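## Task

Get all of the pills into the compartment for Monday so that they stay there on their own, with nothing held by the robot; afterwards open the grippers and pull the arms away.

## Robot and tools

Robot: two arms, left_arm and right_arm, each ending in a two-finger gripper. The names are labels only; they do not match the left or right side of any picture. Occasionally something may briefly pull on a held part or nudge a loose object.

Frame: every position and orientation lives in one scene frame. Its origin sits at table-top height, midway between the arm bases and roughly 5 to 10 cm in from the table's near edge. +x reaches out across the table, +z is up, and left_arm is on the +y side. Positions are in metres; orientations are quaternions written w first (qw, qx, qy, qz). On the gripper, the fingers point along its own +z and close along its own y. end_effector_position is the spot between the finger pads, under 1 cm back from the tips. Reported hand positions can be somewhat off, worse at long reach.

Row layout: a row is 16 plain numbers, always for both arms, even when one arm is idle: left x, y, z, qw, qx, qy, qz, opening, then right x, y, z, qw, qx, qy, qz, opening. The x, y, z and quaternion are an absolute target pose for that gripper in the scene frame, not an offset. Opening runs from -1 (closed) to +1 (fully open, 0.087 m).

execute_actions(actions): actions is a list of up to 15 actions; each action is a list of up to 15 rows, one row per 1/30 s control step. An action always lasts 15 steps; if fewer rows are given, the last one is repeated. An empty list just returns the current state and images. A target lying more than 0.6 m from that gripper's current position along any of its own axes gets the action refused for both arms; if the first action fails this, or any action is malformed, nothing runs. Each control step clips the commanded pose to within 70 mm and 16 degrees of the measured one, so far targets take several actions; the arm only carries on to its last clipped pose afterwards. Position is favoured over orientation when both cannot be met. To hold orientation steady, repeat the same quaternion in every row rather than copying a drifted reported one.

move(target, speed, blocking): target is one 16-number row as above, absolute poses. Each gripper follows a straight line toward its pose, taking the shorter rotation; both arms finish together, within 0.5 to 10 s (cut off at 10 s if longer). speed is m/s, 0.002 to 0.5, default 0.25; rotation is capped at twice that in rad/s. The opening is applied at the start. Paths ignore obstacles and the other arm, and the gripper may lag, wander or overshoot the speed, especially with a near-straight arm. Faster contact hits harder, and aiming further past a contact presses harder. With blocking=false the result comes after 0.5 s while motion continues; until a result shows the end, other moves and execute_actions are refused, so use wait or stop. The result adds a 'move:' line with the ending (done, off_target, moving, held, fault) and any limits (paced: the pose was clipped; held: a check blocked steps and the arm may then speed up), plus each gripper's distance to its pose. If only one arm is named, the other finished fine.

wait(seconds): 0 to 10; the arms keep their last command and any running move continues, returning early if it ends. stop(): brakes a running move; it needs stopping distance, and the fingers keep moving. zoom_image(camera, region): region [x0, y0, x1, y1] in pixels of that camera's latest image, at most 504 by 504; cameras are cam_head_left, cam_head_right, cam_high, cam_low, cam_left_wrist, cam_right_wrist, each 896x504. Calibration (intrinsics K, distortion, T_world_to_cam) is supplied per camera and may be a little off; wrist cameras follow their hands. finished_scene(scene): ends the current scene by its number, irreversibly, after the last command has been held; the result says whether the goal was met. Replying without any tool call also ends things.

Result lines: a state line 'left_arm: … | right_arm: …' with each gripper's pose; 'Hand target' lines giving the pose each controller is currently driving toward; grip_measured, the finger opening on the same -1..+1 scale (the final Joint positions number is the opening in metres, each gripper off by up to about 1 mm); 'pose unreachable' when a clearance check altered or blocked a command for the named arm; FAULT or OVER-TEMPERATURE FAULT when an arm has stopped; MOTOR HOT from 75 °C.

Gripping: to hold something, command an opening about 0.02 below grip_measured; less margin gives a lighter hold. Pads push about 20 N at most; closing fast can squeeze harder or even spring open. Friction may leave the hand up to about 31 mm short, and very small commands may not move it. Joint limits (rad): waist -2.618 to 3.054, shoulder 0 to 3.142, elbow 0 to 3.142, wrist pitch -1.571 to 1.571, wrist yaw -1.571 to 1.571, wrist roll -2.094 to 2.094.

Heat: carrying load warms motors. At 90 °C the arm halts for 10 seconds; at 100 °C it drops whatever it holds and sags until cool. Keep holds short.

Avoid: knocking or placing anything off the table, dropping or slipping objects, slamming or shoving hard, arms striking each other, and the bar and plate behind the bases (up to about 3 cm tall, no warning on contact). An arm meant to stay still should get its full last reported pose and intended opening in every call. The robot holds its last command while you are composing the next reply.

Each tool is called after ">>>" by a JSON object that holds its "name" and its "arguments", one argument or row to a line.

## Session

>>> {"name": "execute_actions", "arguments": {
  "actions": []
}}

Scene clock: 0.00 s.
left_arm: end_effector_position=(+0.4134, +0.2601, +0.1943) grip_measured=+0.978 end_effector_quat_wxyz=(+0.540, +0.484, +0.609, +0.322) | right_arm: end_effector_position=(+0.1083, +0.2076, +0.3335) grip_measured=+1.000 end_effector_quat_wxyz=(+0.569, -0.354, +0.551, +0.498)
Joint positions: left_arm=[-0.295  1.282  0.689  0.382 -0.106  1.164  0.086] | right_arm=[1.324 1.582 1.269 0.471 0.094 0.128 0.087]
Joint velocities: left_arm=[ 0.007 -0.007 -0.037  0.066 -0.037  0.066  0.001] | right_arm=[-0.002  0.002 -0.007  0.007  0.007 -0.081  0.   ]
Hand target (left_arm): +0.413, +0.260, +0.194; +0.540, +0.484, +0.609, +0.322
Hand target (right_arm): +0.108, +0.208, +0.334; +0.569, -0.354, +0.551, +0.498
camera_calibration (this result's frames):
cam_left_wrist: T_world_to_cam=[[-0.2394, -0.313337, -0.918971, 0.358175], [-0.695162, 0.716082, -0.063063, 0.138953], [0.677818, 0.623736, -0.38925, -0.22834], [0, 0, 0, 1]] pos_world=[0.337115, 0.155152, 0.249034]
cam_right_wrist: T_world_to_cam=[[0.955069, -0.263019, -0.136614, -0.00662876], [-0.275441, -0.617483, -0.736782, 0.424486], [0.109431, 0.741307, -0.662185, 0.191058], [0, 0, 0, 1]] pos_world=[0.102344, 0.118736, 0.438363]

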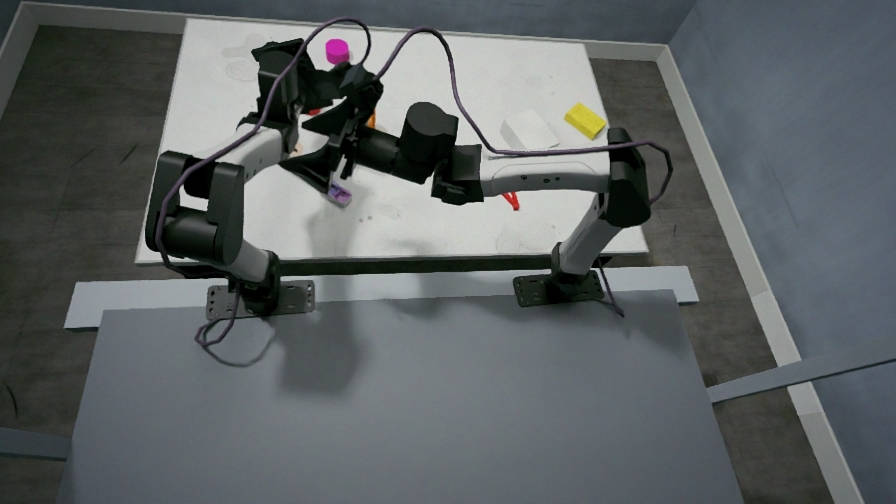

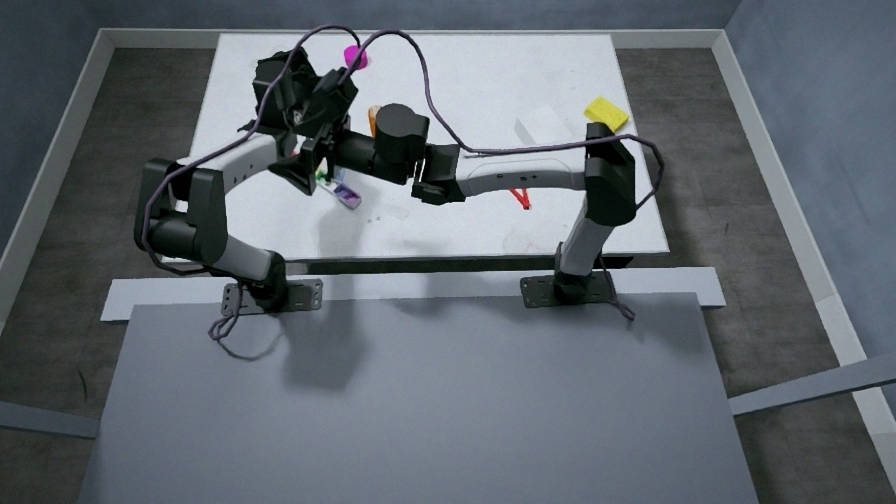

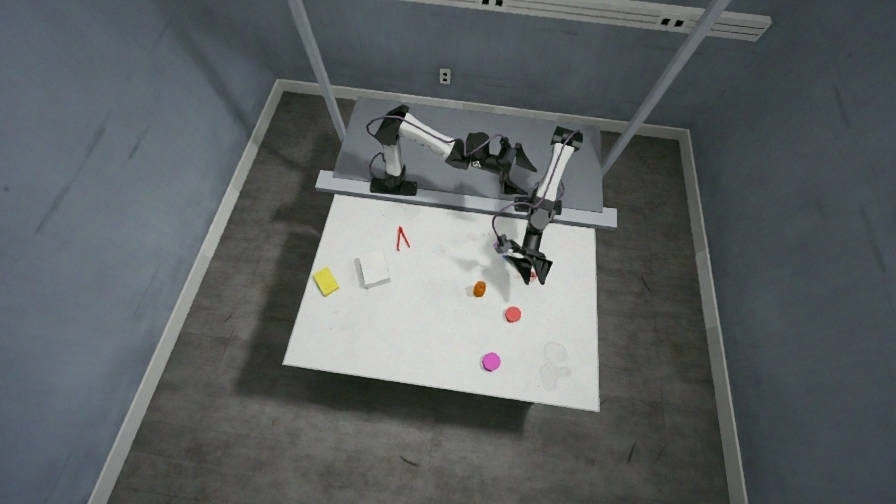

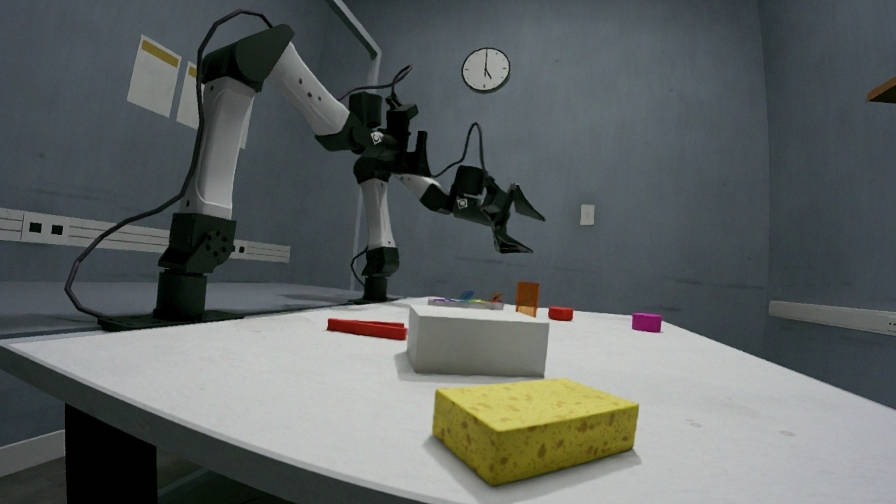

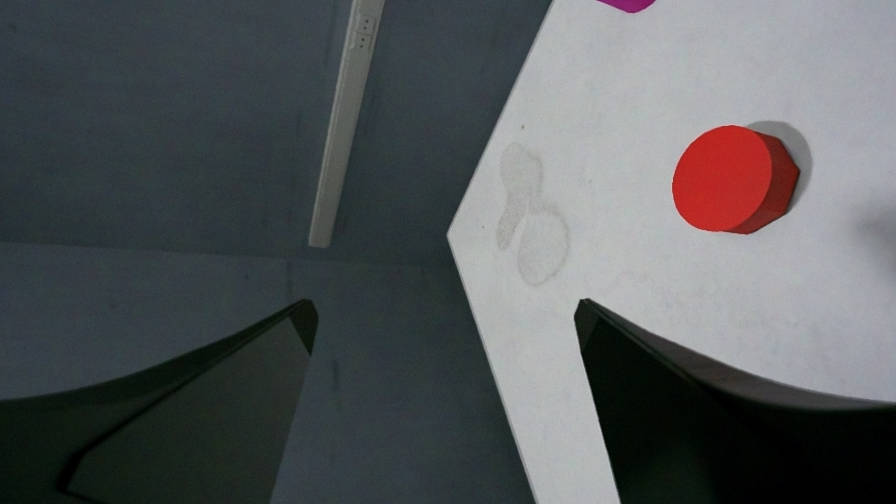

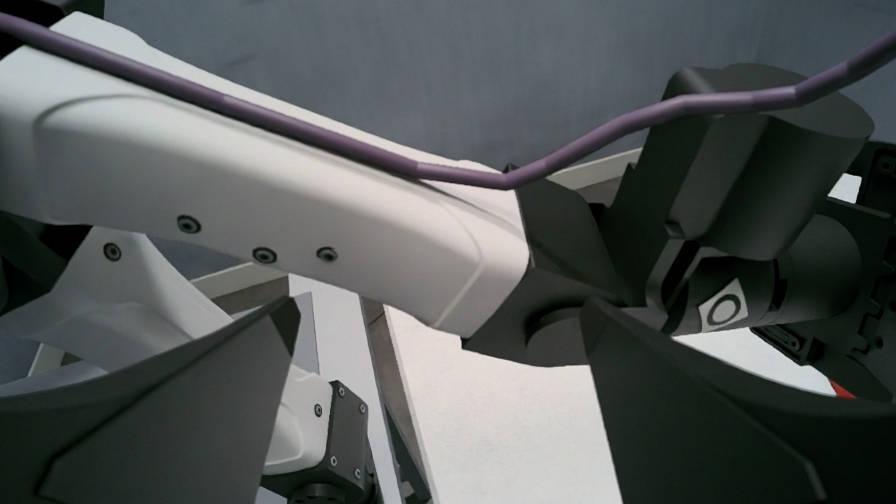

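>>> {"name": "move", "arguments": {
  "target": [0.413,0.260,0.194,0.540,0.484,0.609,0.322,1, 0.2,-0.12,0.3,0.653,-0.271,0.653,0.271,1]
}}

>>> {"name": "move", "arguments": {
  "target": [0.2,0.45,0.25,0.5,-0.2,0.8,0.2,1, 0.2,-0.12,0.3,0.653,-0.271,0.653,0.271,1]
}}

>>> {"name": "zoom_image", "arguments": {
  "camera": "cam_head_right",
  "region": [240,80,460,260]
}}

Scene clock: 7.50 s.
left_arm: end_effector_position=(+0.4134, +0.2601, +0.1943) grip_measured=+0.978 end_effector_quat_wxyz=(+0.540, +0.484, +0.609, +0.322) | right_arm: end_effector_position=(+0.2039, -0.1162, +0.3085) grip_measured=+1.000 end_effector_quat_wxyz=(+0.660, -0.269, +0.646, +0.273)
Joint positions: left_arm=[-0.295  1.282  0.689  0.382 -0.106  1.164  0.086] | right_arm=[ 0.643  0.584  0.764 -0.145 -0.083  0.003  0.087]
Joint velocities: left_arm=[ 0.017  0.002 -0.002  0.007 -0.022 -0.037 -0.002] | right_arm=[-0.002 -0.002  0.007 -0.051 -0.051 -0.022  0.   ]
Hand target (left_arm): +0.413, +0.260, +0.194; +0.540, +0.484, +0.609, +0.322
Hand target (right_arm): +0.203, -0.118, +0.298; +0.653, -0.274, +0.652, +0.269
Off the commanded pose (left_arm): 0.001 m, 0 deg.
Off the commanded pose (right_arm): 0.010 m, 1 deg.
move: done
camera_calibration (this result's frames):
cam_left_wrist: T_world_to_cam=[[-0.2394, -0.313337, -0.918971, 0.358175], [-0.695162, 0.716082, -0.063063, 0.138953], [0.677818, 0.623736, -0.38925, -0.22834], [0, 0, 0, 1]] pos_world=[0.337115, 0.155152, 0.249034]
cam_right_wrist: T_world_to_cam=[[0.703323, -0.710753, 0.012958, -0.233366], [-0.530094, -0.536523, -0.656616, 0.269062], [0.473644, 0.454944, -0.754114, 0.324866], [0, 0, 0, 1]] pos_world=[0.152889, -0.169304, 0.42468]

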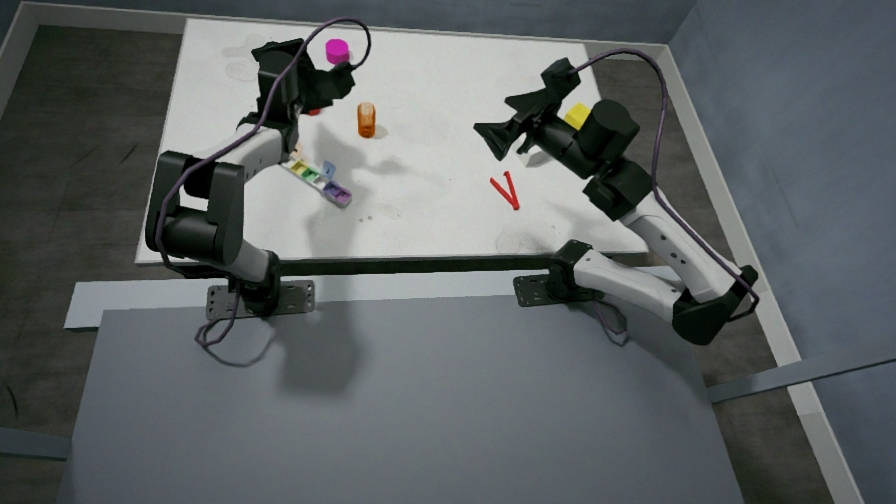

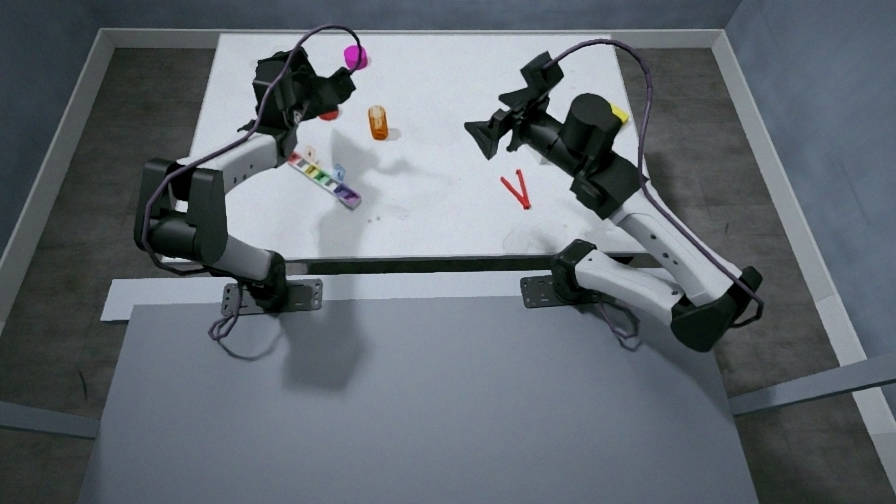

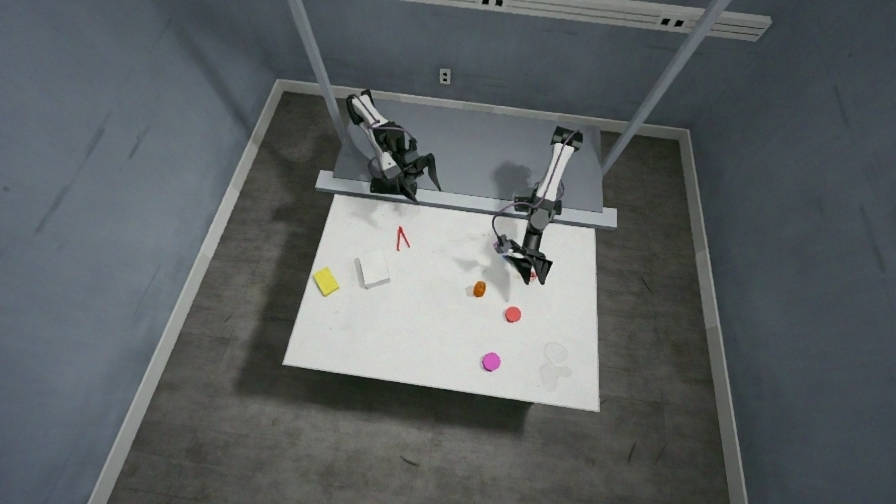

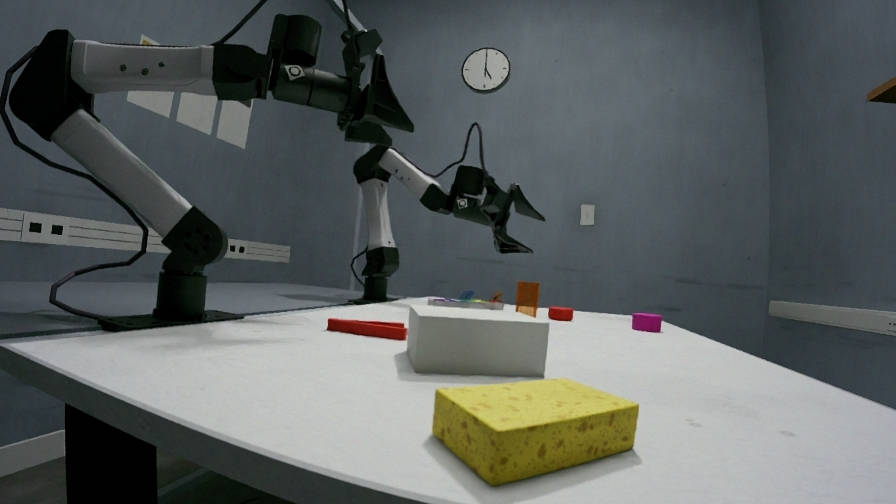

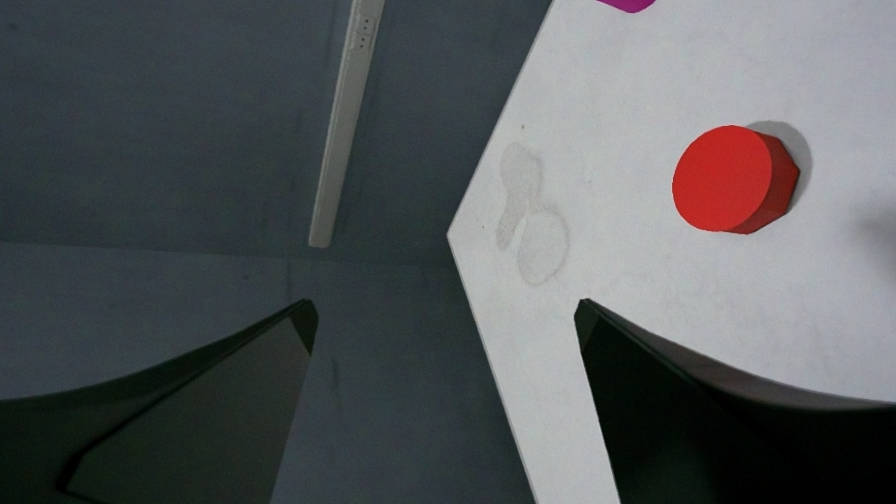

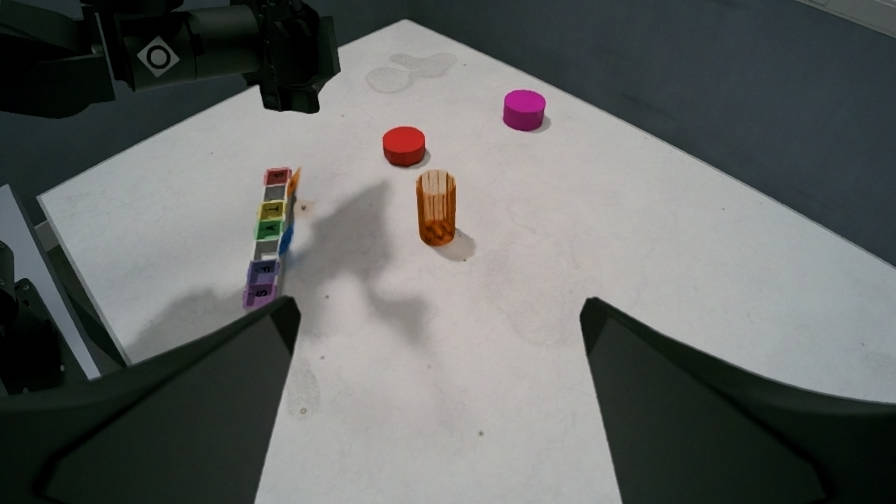

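Scene clock: 11.13 s.
left_arm: end_effector_position=(+0.2019, +0.4487, +0.2483) grip_measured=+0.978 end_effector_quat_wxyz=(+0.509, -0.197, +0.813, +0.204) | right_arm: end_effector_position=(+0.2035, -0.1166, +0.3045) grip_measured=+1.000 end_effector_quat_wxyz=(+0.655, -0.271, +0.651, +0.271)
Joint positions: left_arm=[ 0.499  0.702  0.95  -0.673 -0.059  0.098  0.087] | right_arm=[ 0.643  0.584  0.764 -0.162 -0.083  0.003  0.087]
Joint velocities: left_arm=[-0.007 -0.012  0.002 -0.022  0.095 -0.051  0.   ] | right_arm=[-0.007 -0.007 -0.002  0.037  0.007  0.022  0.   ]
Hand target (left_arm): +0.202, +0.450, +0.248; +0.503, -0.203, +0.816, +0.199
Hand target (right_arm): +0.200, -0.120, +0.300; +0.653, -0.271, +0.653, +0.271
Off the commanded pose (left_arm): 0.003 m, 1 deg.
Off the commanded pose (right_arm): 0.007 m, 0 deg.
move: done
camera_calibration (this result's frames):
cam_left_wrist: T_world_to_cam=[[0.524156, -0.83955, -0.142885, 0.305392], [-0.832298, -0.469461, -0.294765, 0.477445], [0.180391, 0.273426, -0.944827, 0.213976], [0, 0, 0, 1]] pos_world=[0.198704, 0.422028, 0.38654]
cam_right_wrist: T_world_to_cam=[[0.70343, -0.710667, 0.0117483, -0.232927], [-0.538067, -0.543242, -0.644493, 0.263123], [0.464402, 0.447035, -0.76452, 0.326383], [0, 0, 0, 1]] pos_world=[0.153853, -0.168498, 0.421844]

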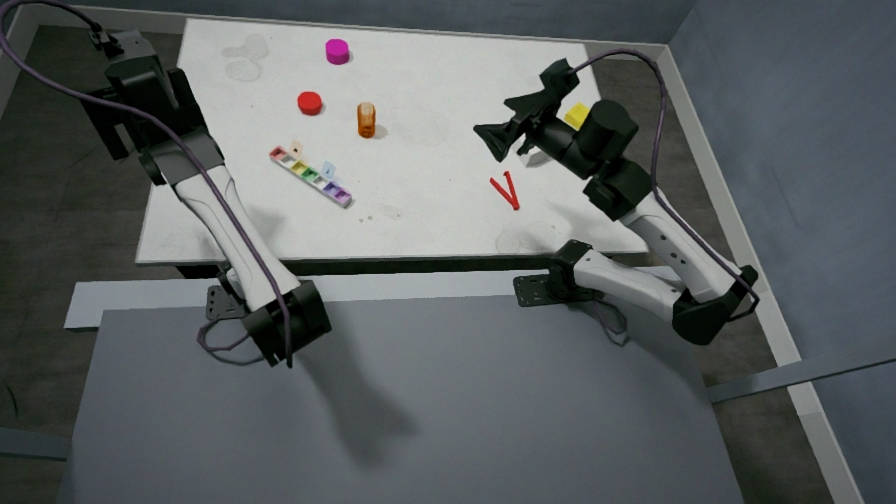

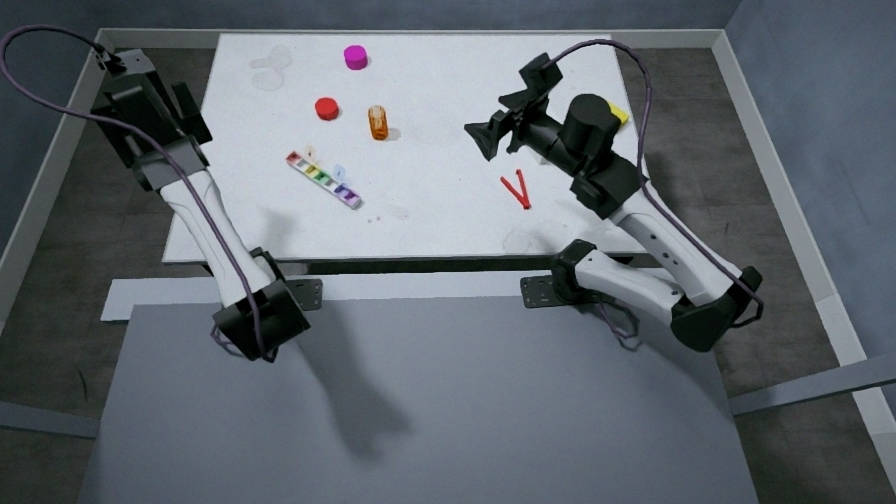

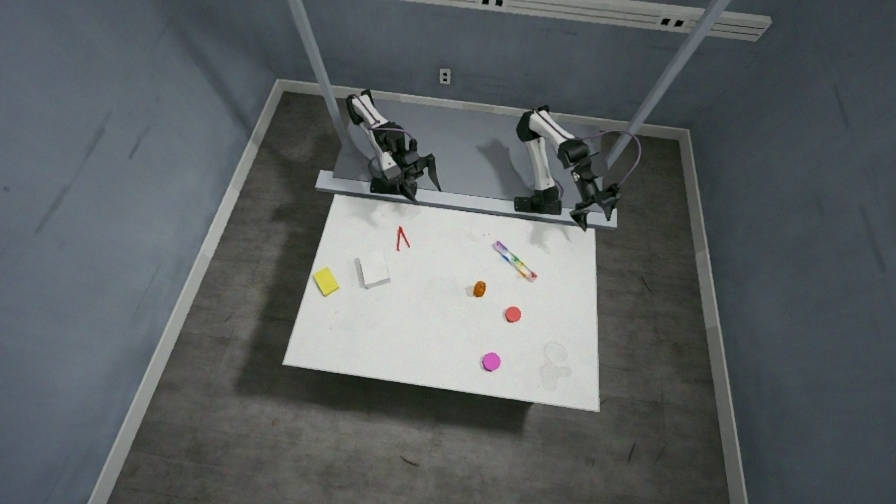

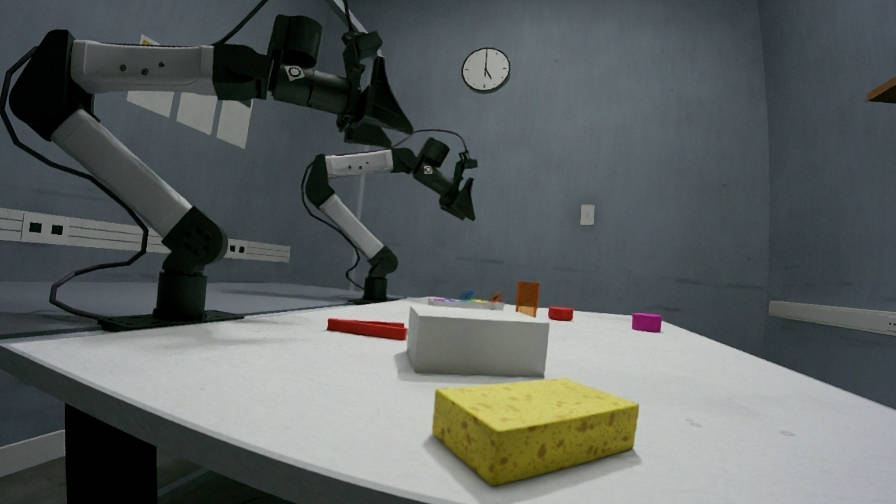

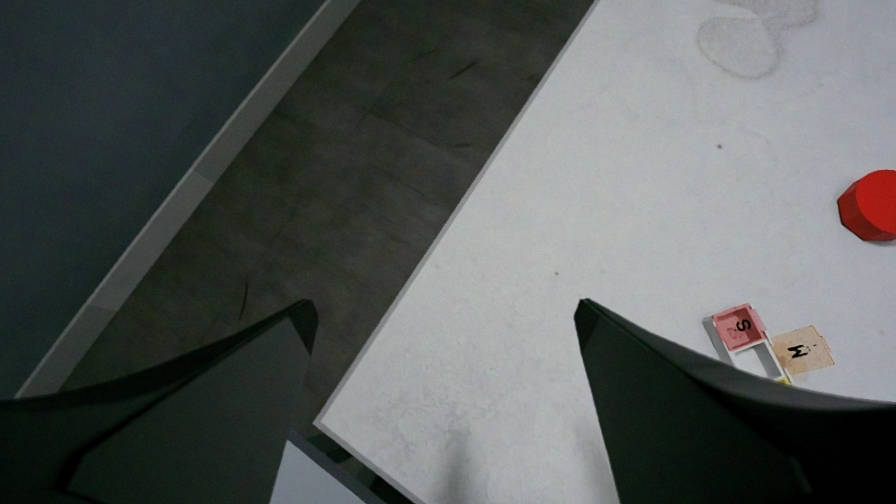

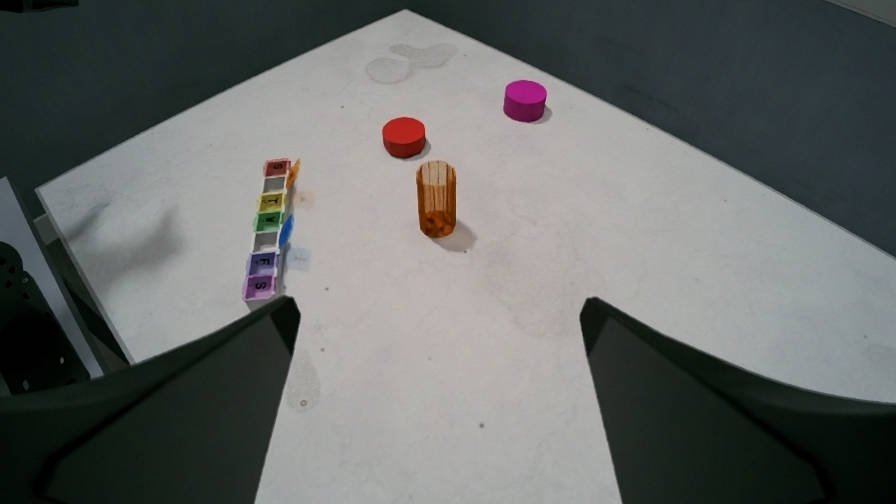

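Region (240, 80, 460, 260) of cam_head_right's 896x504 image, scaled by 2.291, with more detail than that image has; it fills the top 412 rows of this view, and the rest is white.

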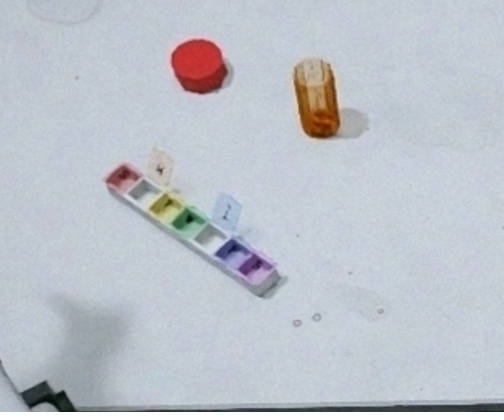

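>>> {"name": "move", "arguments": {
  "target": [0.278,0.236,0.09,0,-0.438,0.899,0,0.6, 0.33,0.02,0.05,0.624,-0.282,0.681,0.259,1]
}}

Scene clock: 20.00 s.
left_arm: end_effector_position=(+0.2719, +0.2420, +0.0918) grip_measured=+0.600 end_effector_quat_wxyz=(+0.007, -0.432, +0.902, -0.001) | right_arm: end_effector_position=(+0.3301, +0.0199, +0.0497) grip_measured=+1.000 end_effector_quat_wxyz=(+0.621, -0.283, +0.684, +0.257)
Joint positions: left_arm=[-0.154  1.684  1.378 -1.251  0.016 -0.999  0.07 ] | right_arm=[ 0.722  1.927  0.577  1.267 -0.001  0.003  0.087]
Joint velocities: left_arm=[-0.027 -0.017 -0.007 -0.037  0.007 -0.051  0.001] | right_arm=[-0.017 -0.017  0.012 -0.007 -0.022 -0.007  0.   ]
Hand target (left_arm): +0.272, +0.238, +0.096; +0.003, -0.432, +0.902, -0.003
Hand target (right_arm): +0.332, +0.025, +0.051; +0.624, -0.282, +0.681, +0.259
Off the commanded pose (left_arm): 0.009 m, 1 deg.
Off the commanded pose (right_arm): 0.000 m, 1 deg.
move: done
camera_calibration (this result's frames):
cam_left_wrist: T_world_to_cam=[[0.771375, -0.636366, 0.00439299, -0.0570365], [-0.426388, -0.5117, 0.745894, 0.196833], [-0.472413, -0.577237, -0.666051, 0.467745], [0, 0, 0, 1]] pos_world=[0.348893, 0.334423, 0.164976]
cam_right_wrist: T_world_to_cam=[[0.702641, -0.711464, 0.010748, -0.221637], [-0.583373, -0.584655, -0.563786, 0.252982], [0.407397, 0.389869, -0.825851, 0.034788], [0, 0, 0, 1]] pos_world=[0.289141, -0.0233425, 0.173739]

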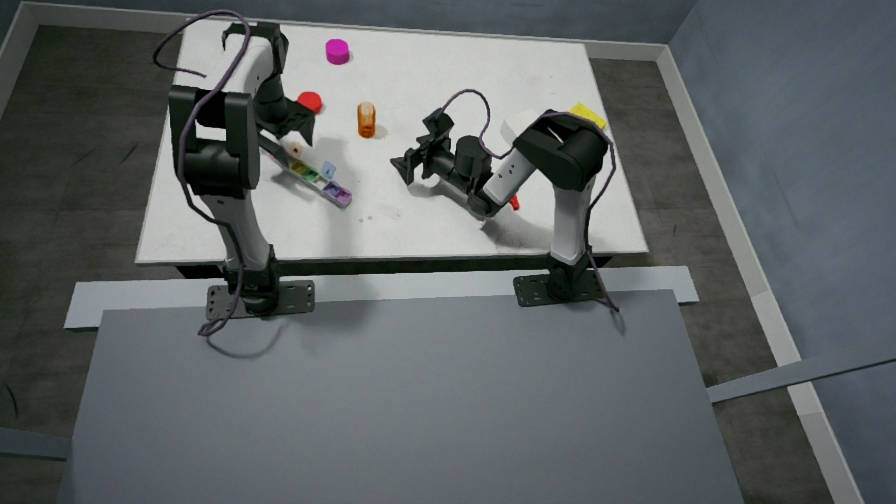

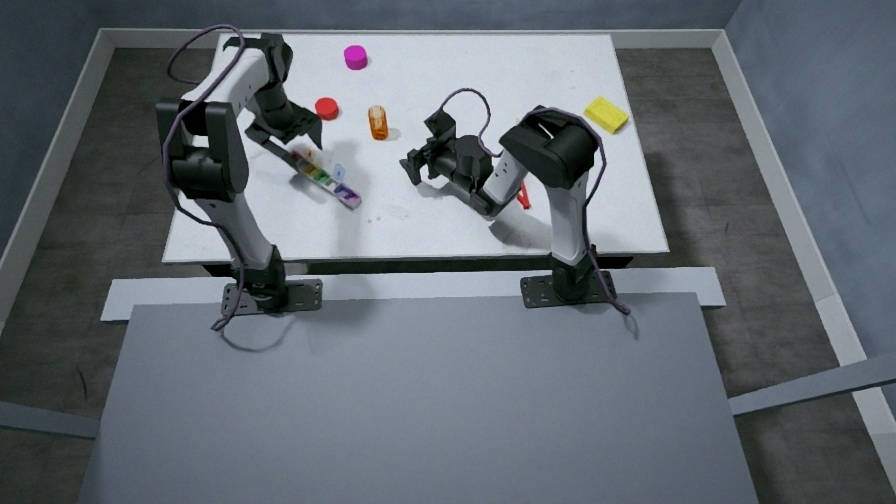

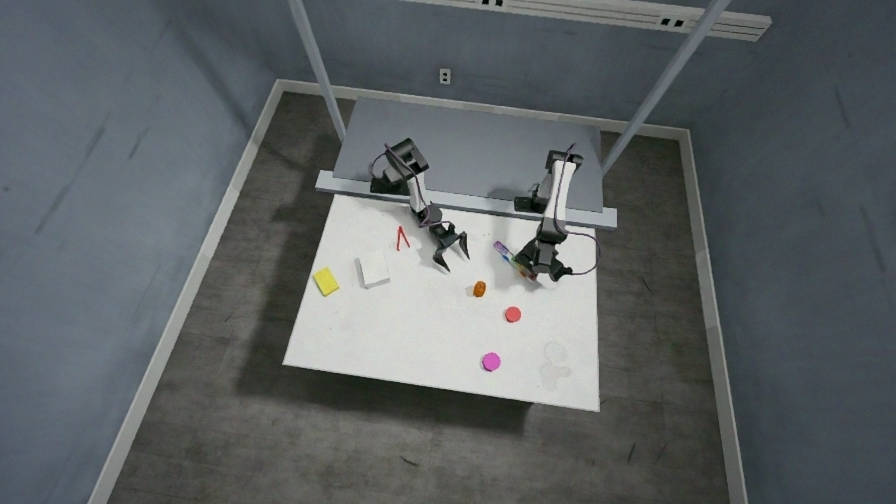

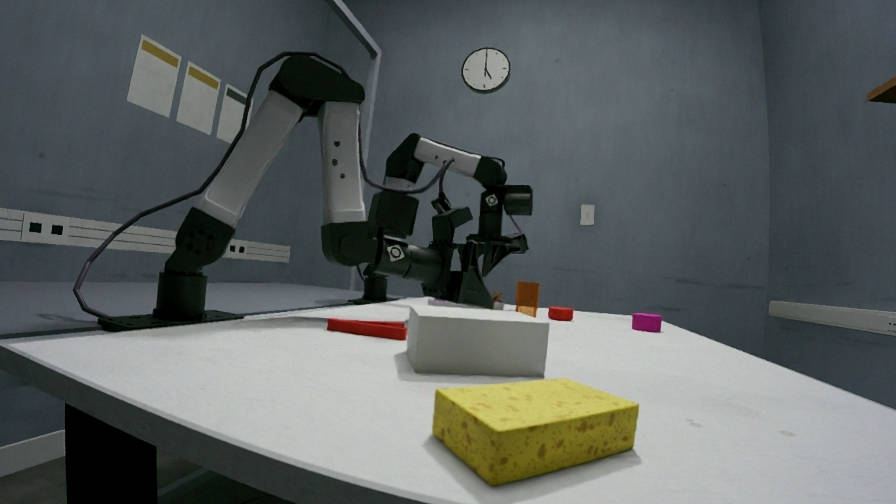

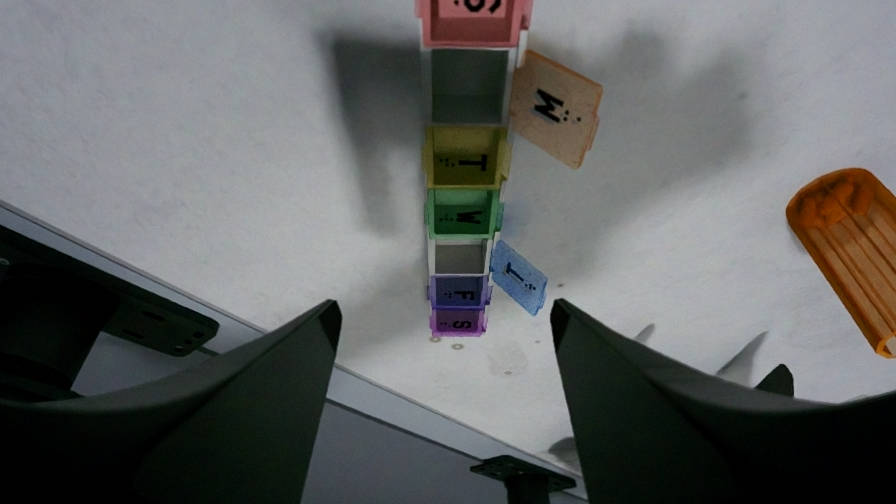

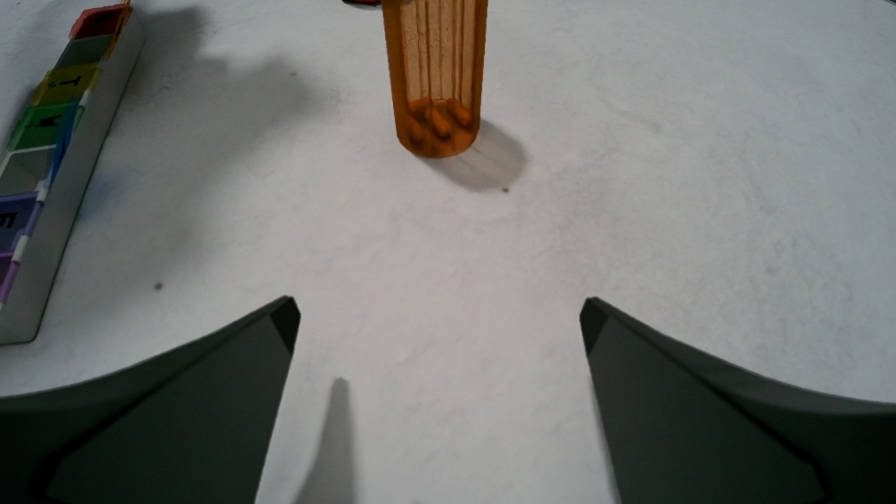

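>>> {"name": "move", "arguments": {
  "target": [0.284,0.234,0.004,0,-0.438,0.899,0,0.6, 0.424,0.114,0.05,0.624,-0.282,0.681,0.259,1],
  "speed": 0.08
}}

Scene clock: 23.27 s.
left_arm: end_effector_position=(+0.2822, +0.2375, +0.0107) grip_measured=+0.600 end_effector_quat_wxyz=(-0.002, -0.438, +0.899, +0.003) | right_arm: end_effector_position=(+0.4215, +0.1111, +0.0590) grip_measured=+1.000 end_effector_quat_wxyz=(+0.630, -0.280, +0.676, +0.261)
Joint positions: left_arm=[-0.168  1.808  1.194 -0.962  0.019 -1.025  0.07 ] | right_arm=[ 0.722  2.218  1.16   1.001 -0.001  0.003  0.087]
Joint velocities: left_arm=[ 0.007  0.002 -0.007 -0.007  0.007  0.022 -0.001] | right_arm=[-0.012  0.002 -0.007  0.007 -0.051 -0.066  0.   ]
Hand target (left_arm): +0.284, +0.234, +0.005; -0.000, -0.438, +0.899, +0.000
Hand target (right_arm): +0.422, +0.115, +0.052; +0.624, -0.282, +0.681, +0.259
Off the commanded pose (left_arm): 0.008 m, 0 deg.
Off the commanded pose (right_arm): 0.010 m, 1 deg.
move: done
camera_calibration (this result's frames):
cam_left_wrist: T_world_to_cam=[[0.779534, -0.626272, -0.0104406, -0.0720338], [-0.404792, -0.516434, 0.754612, 0.254351], [-0.477985, -0.58402, -0.656088, 0.419141], [0, 0, 0, 1]] pos_world=[0.359455, 0.331029, 0.0823053]
cam_right_wrist: T_world_to_cam=[[0.702498, -0.711606, 0.0106242, -0.221007], [-0.573098, -0.574488, -0.584399, 0.360573], [0.421966, 0.404451, -0.811397, -0.0389674], [0, 0, 0, 1]] pos_world=[0.378344, 0.0656352, 0.181449]

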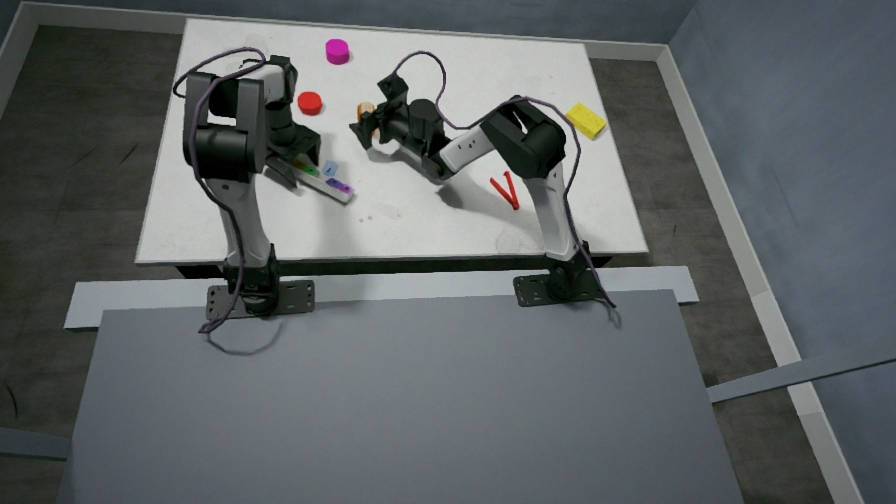

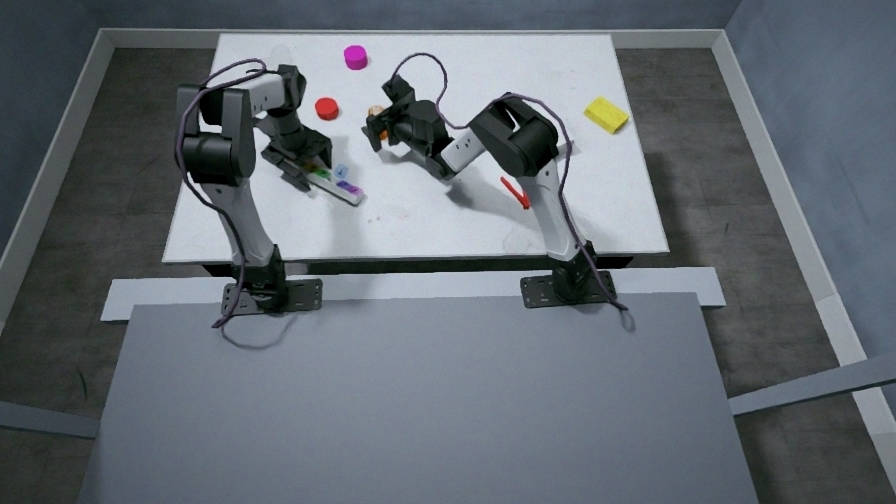

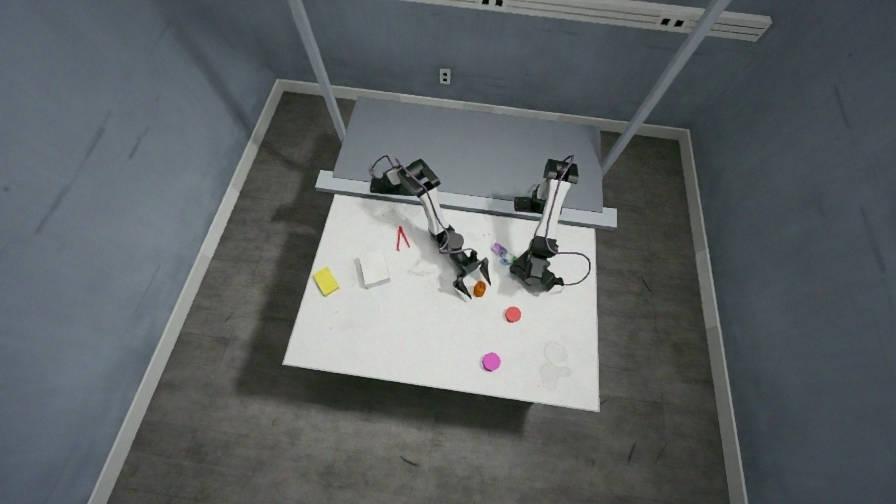

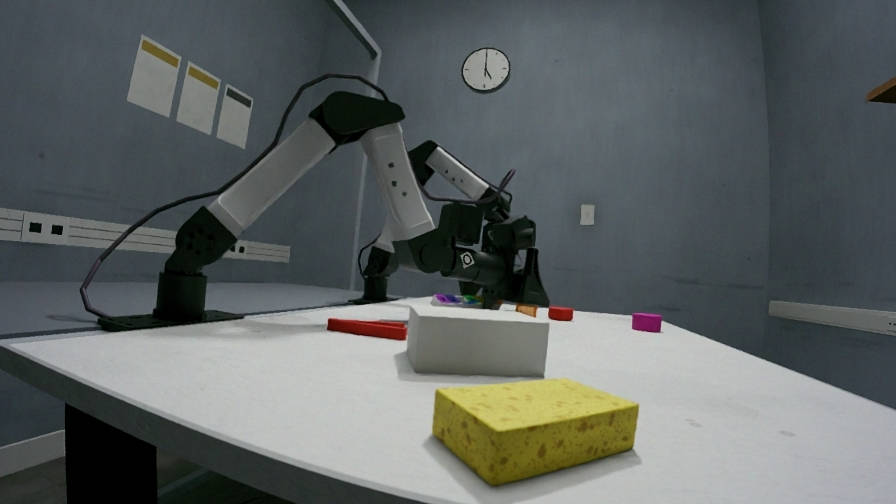

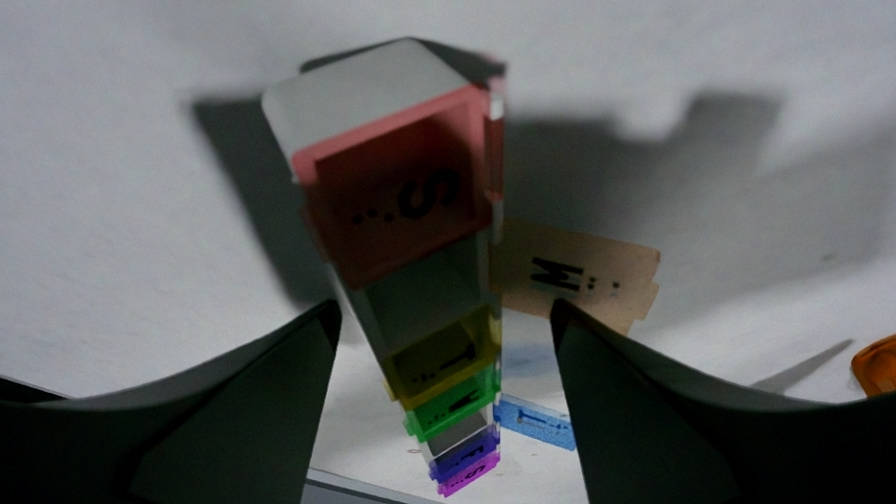

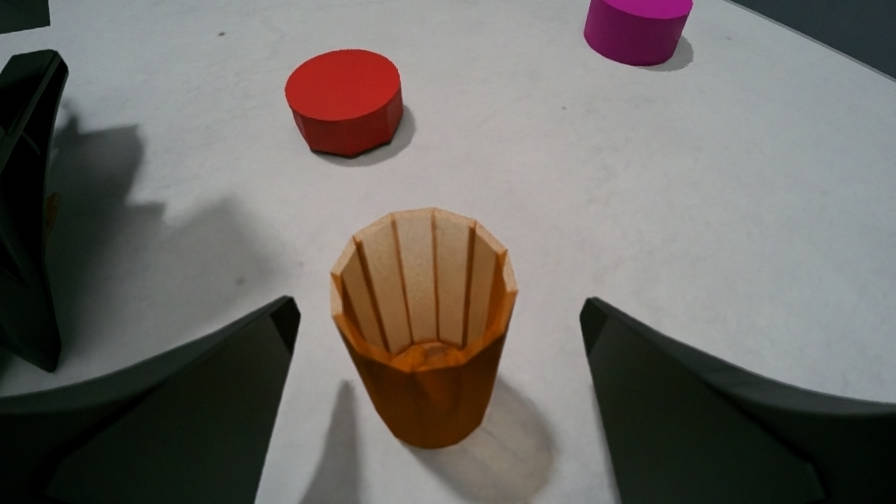

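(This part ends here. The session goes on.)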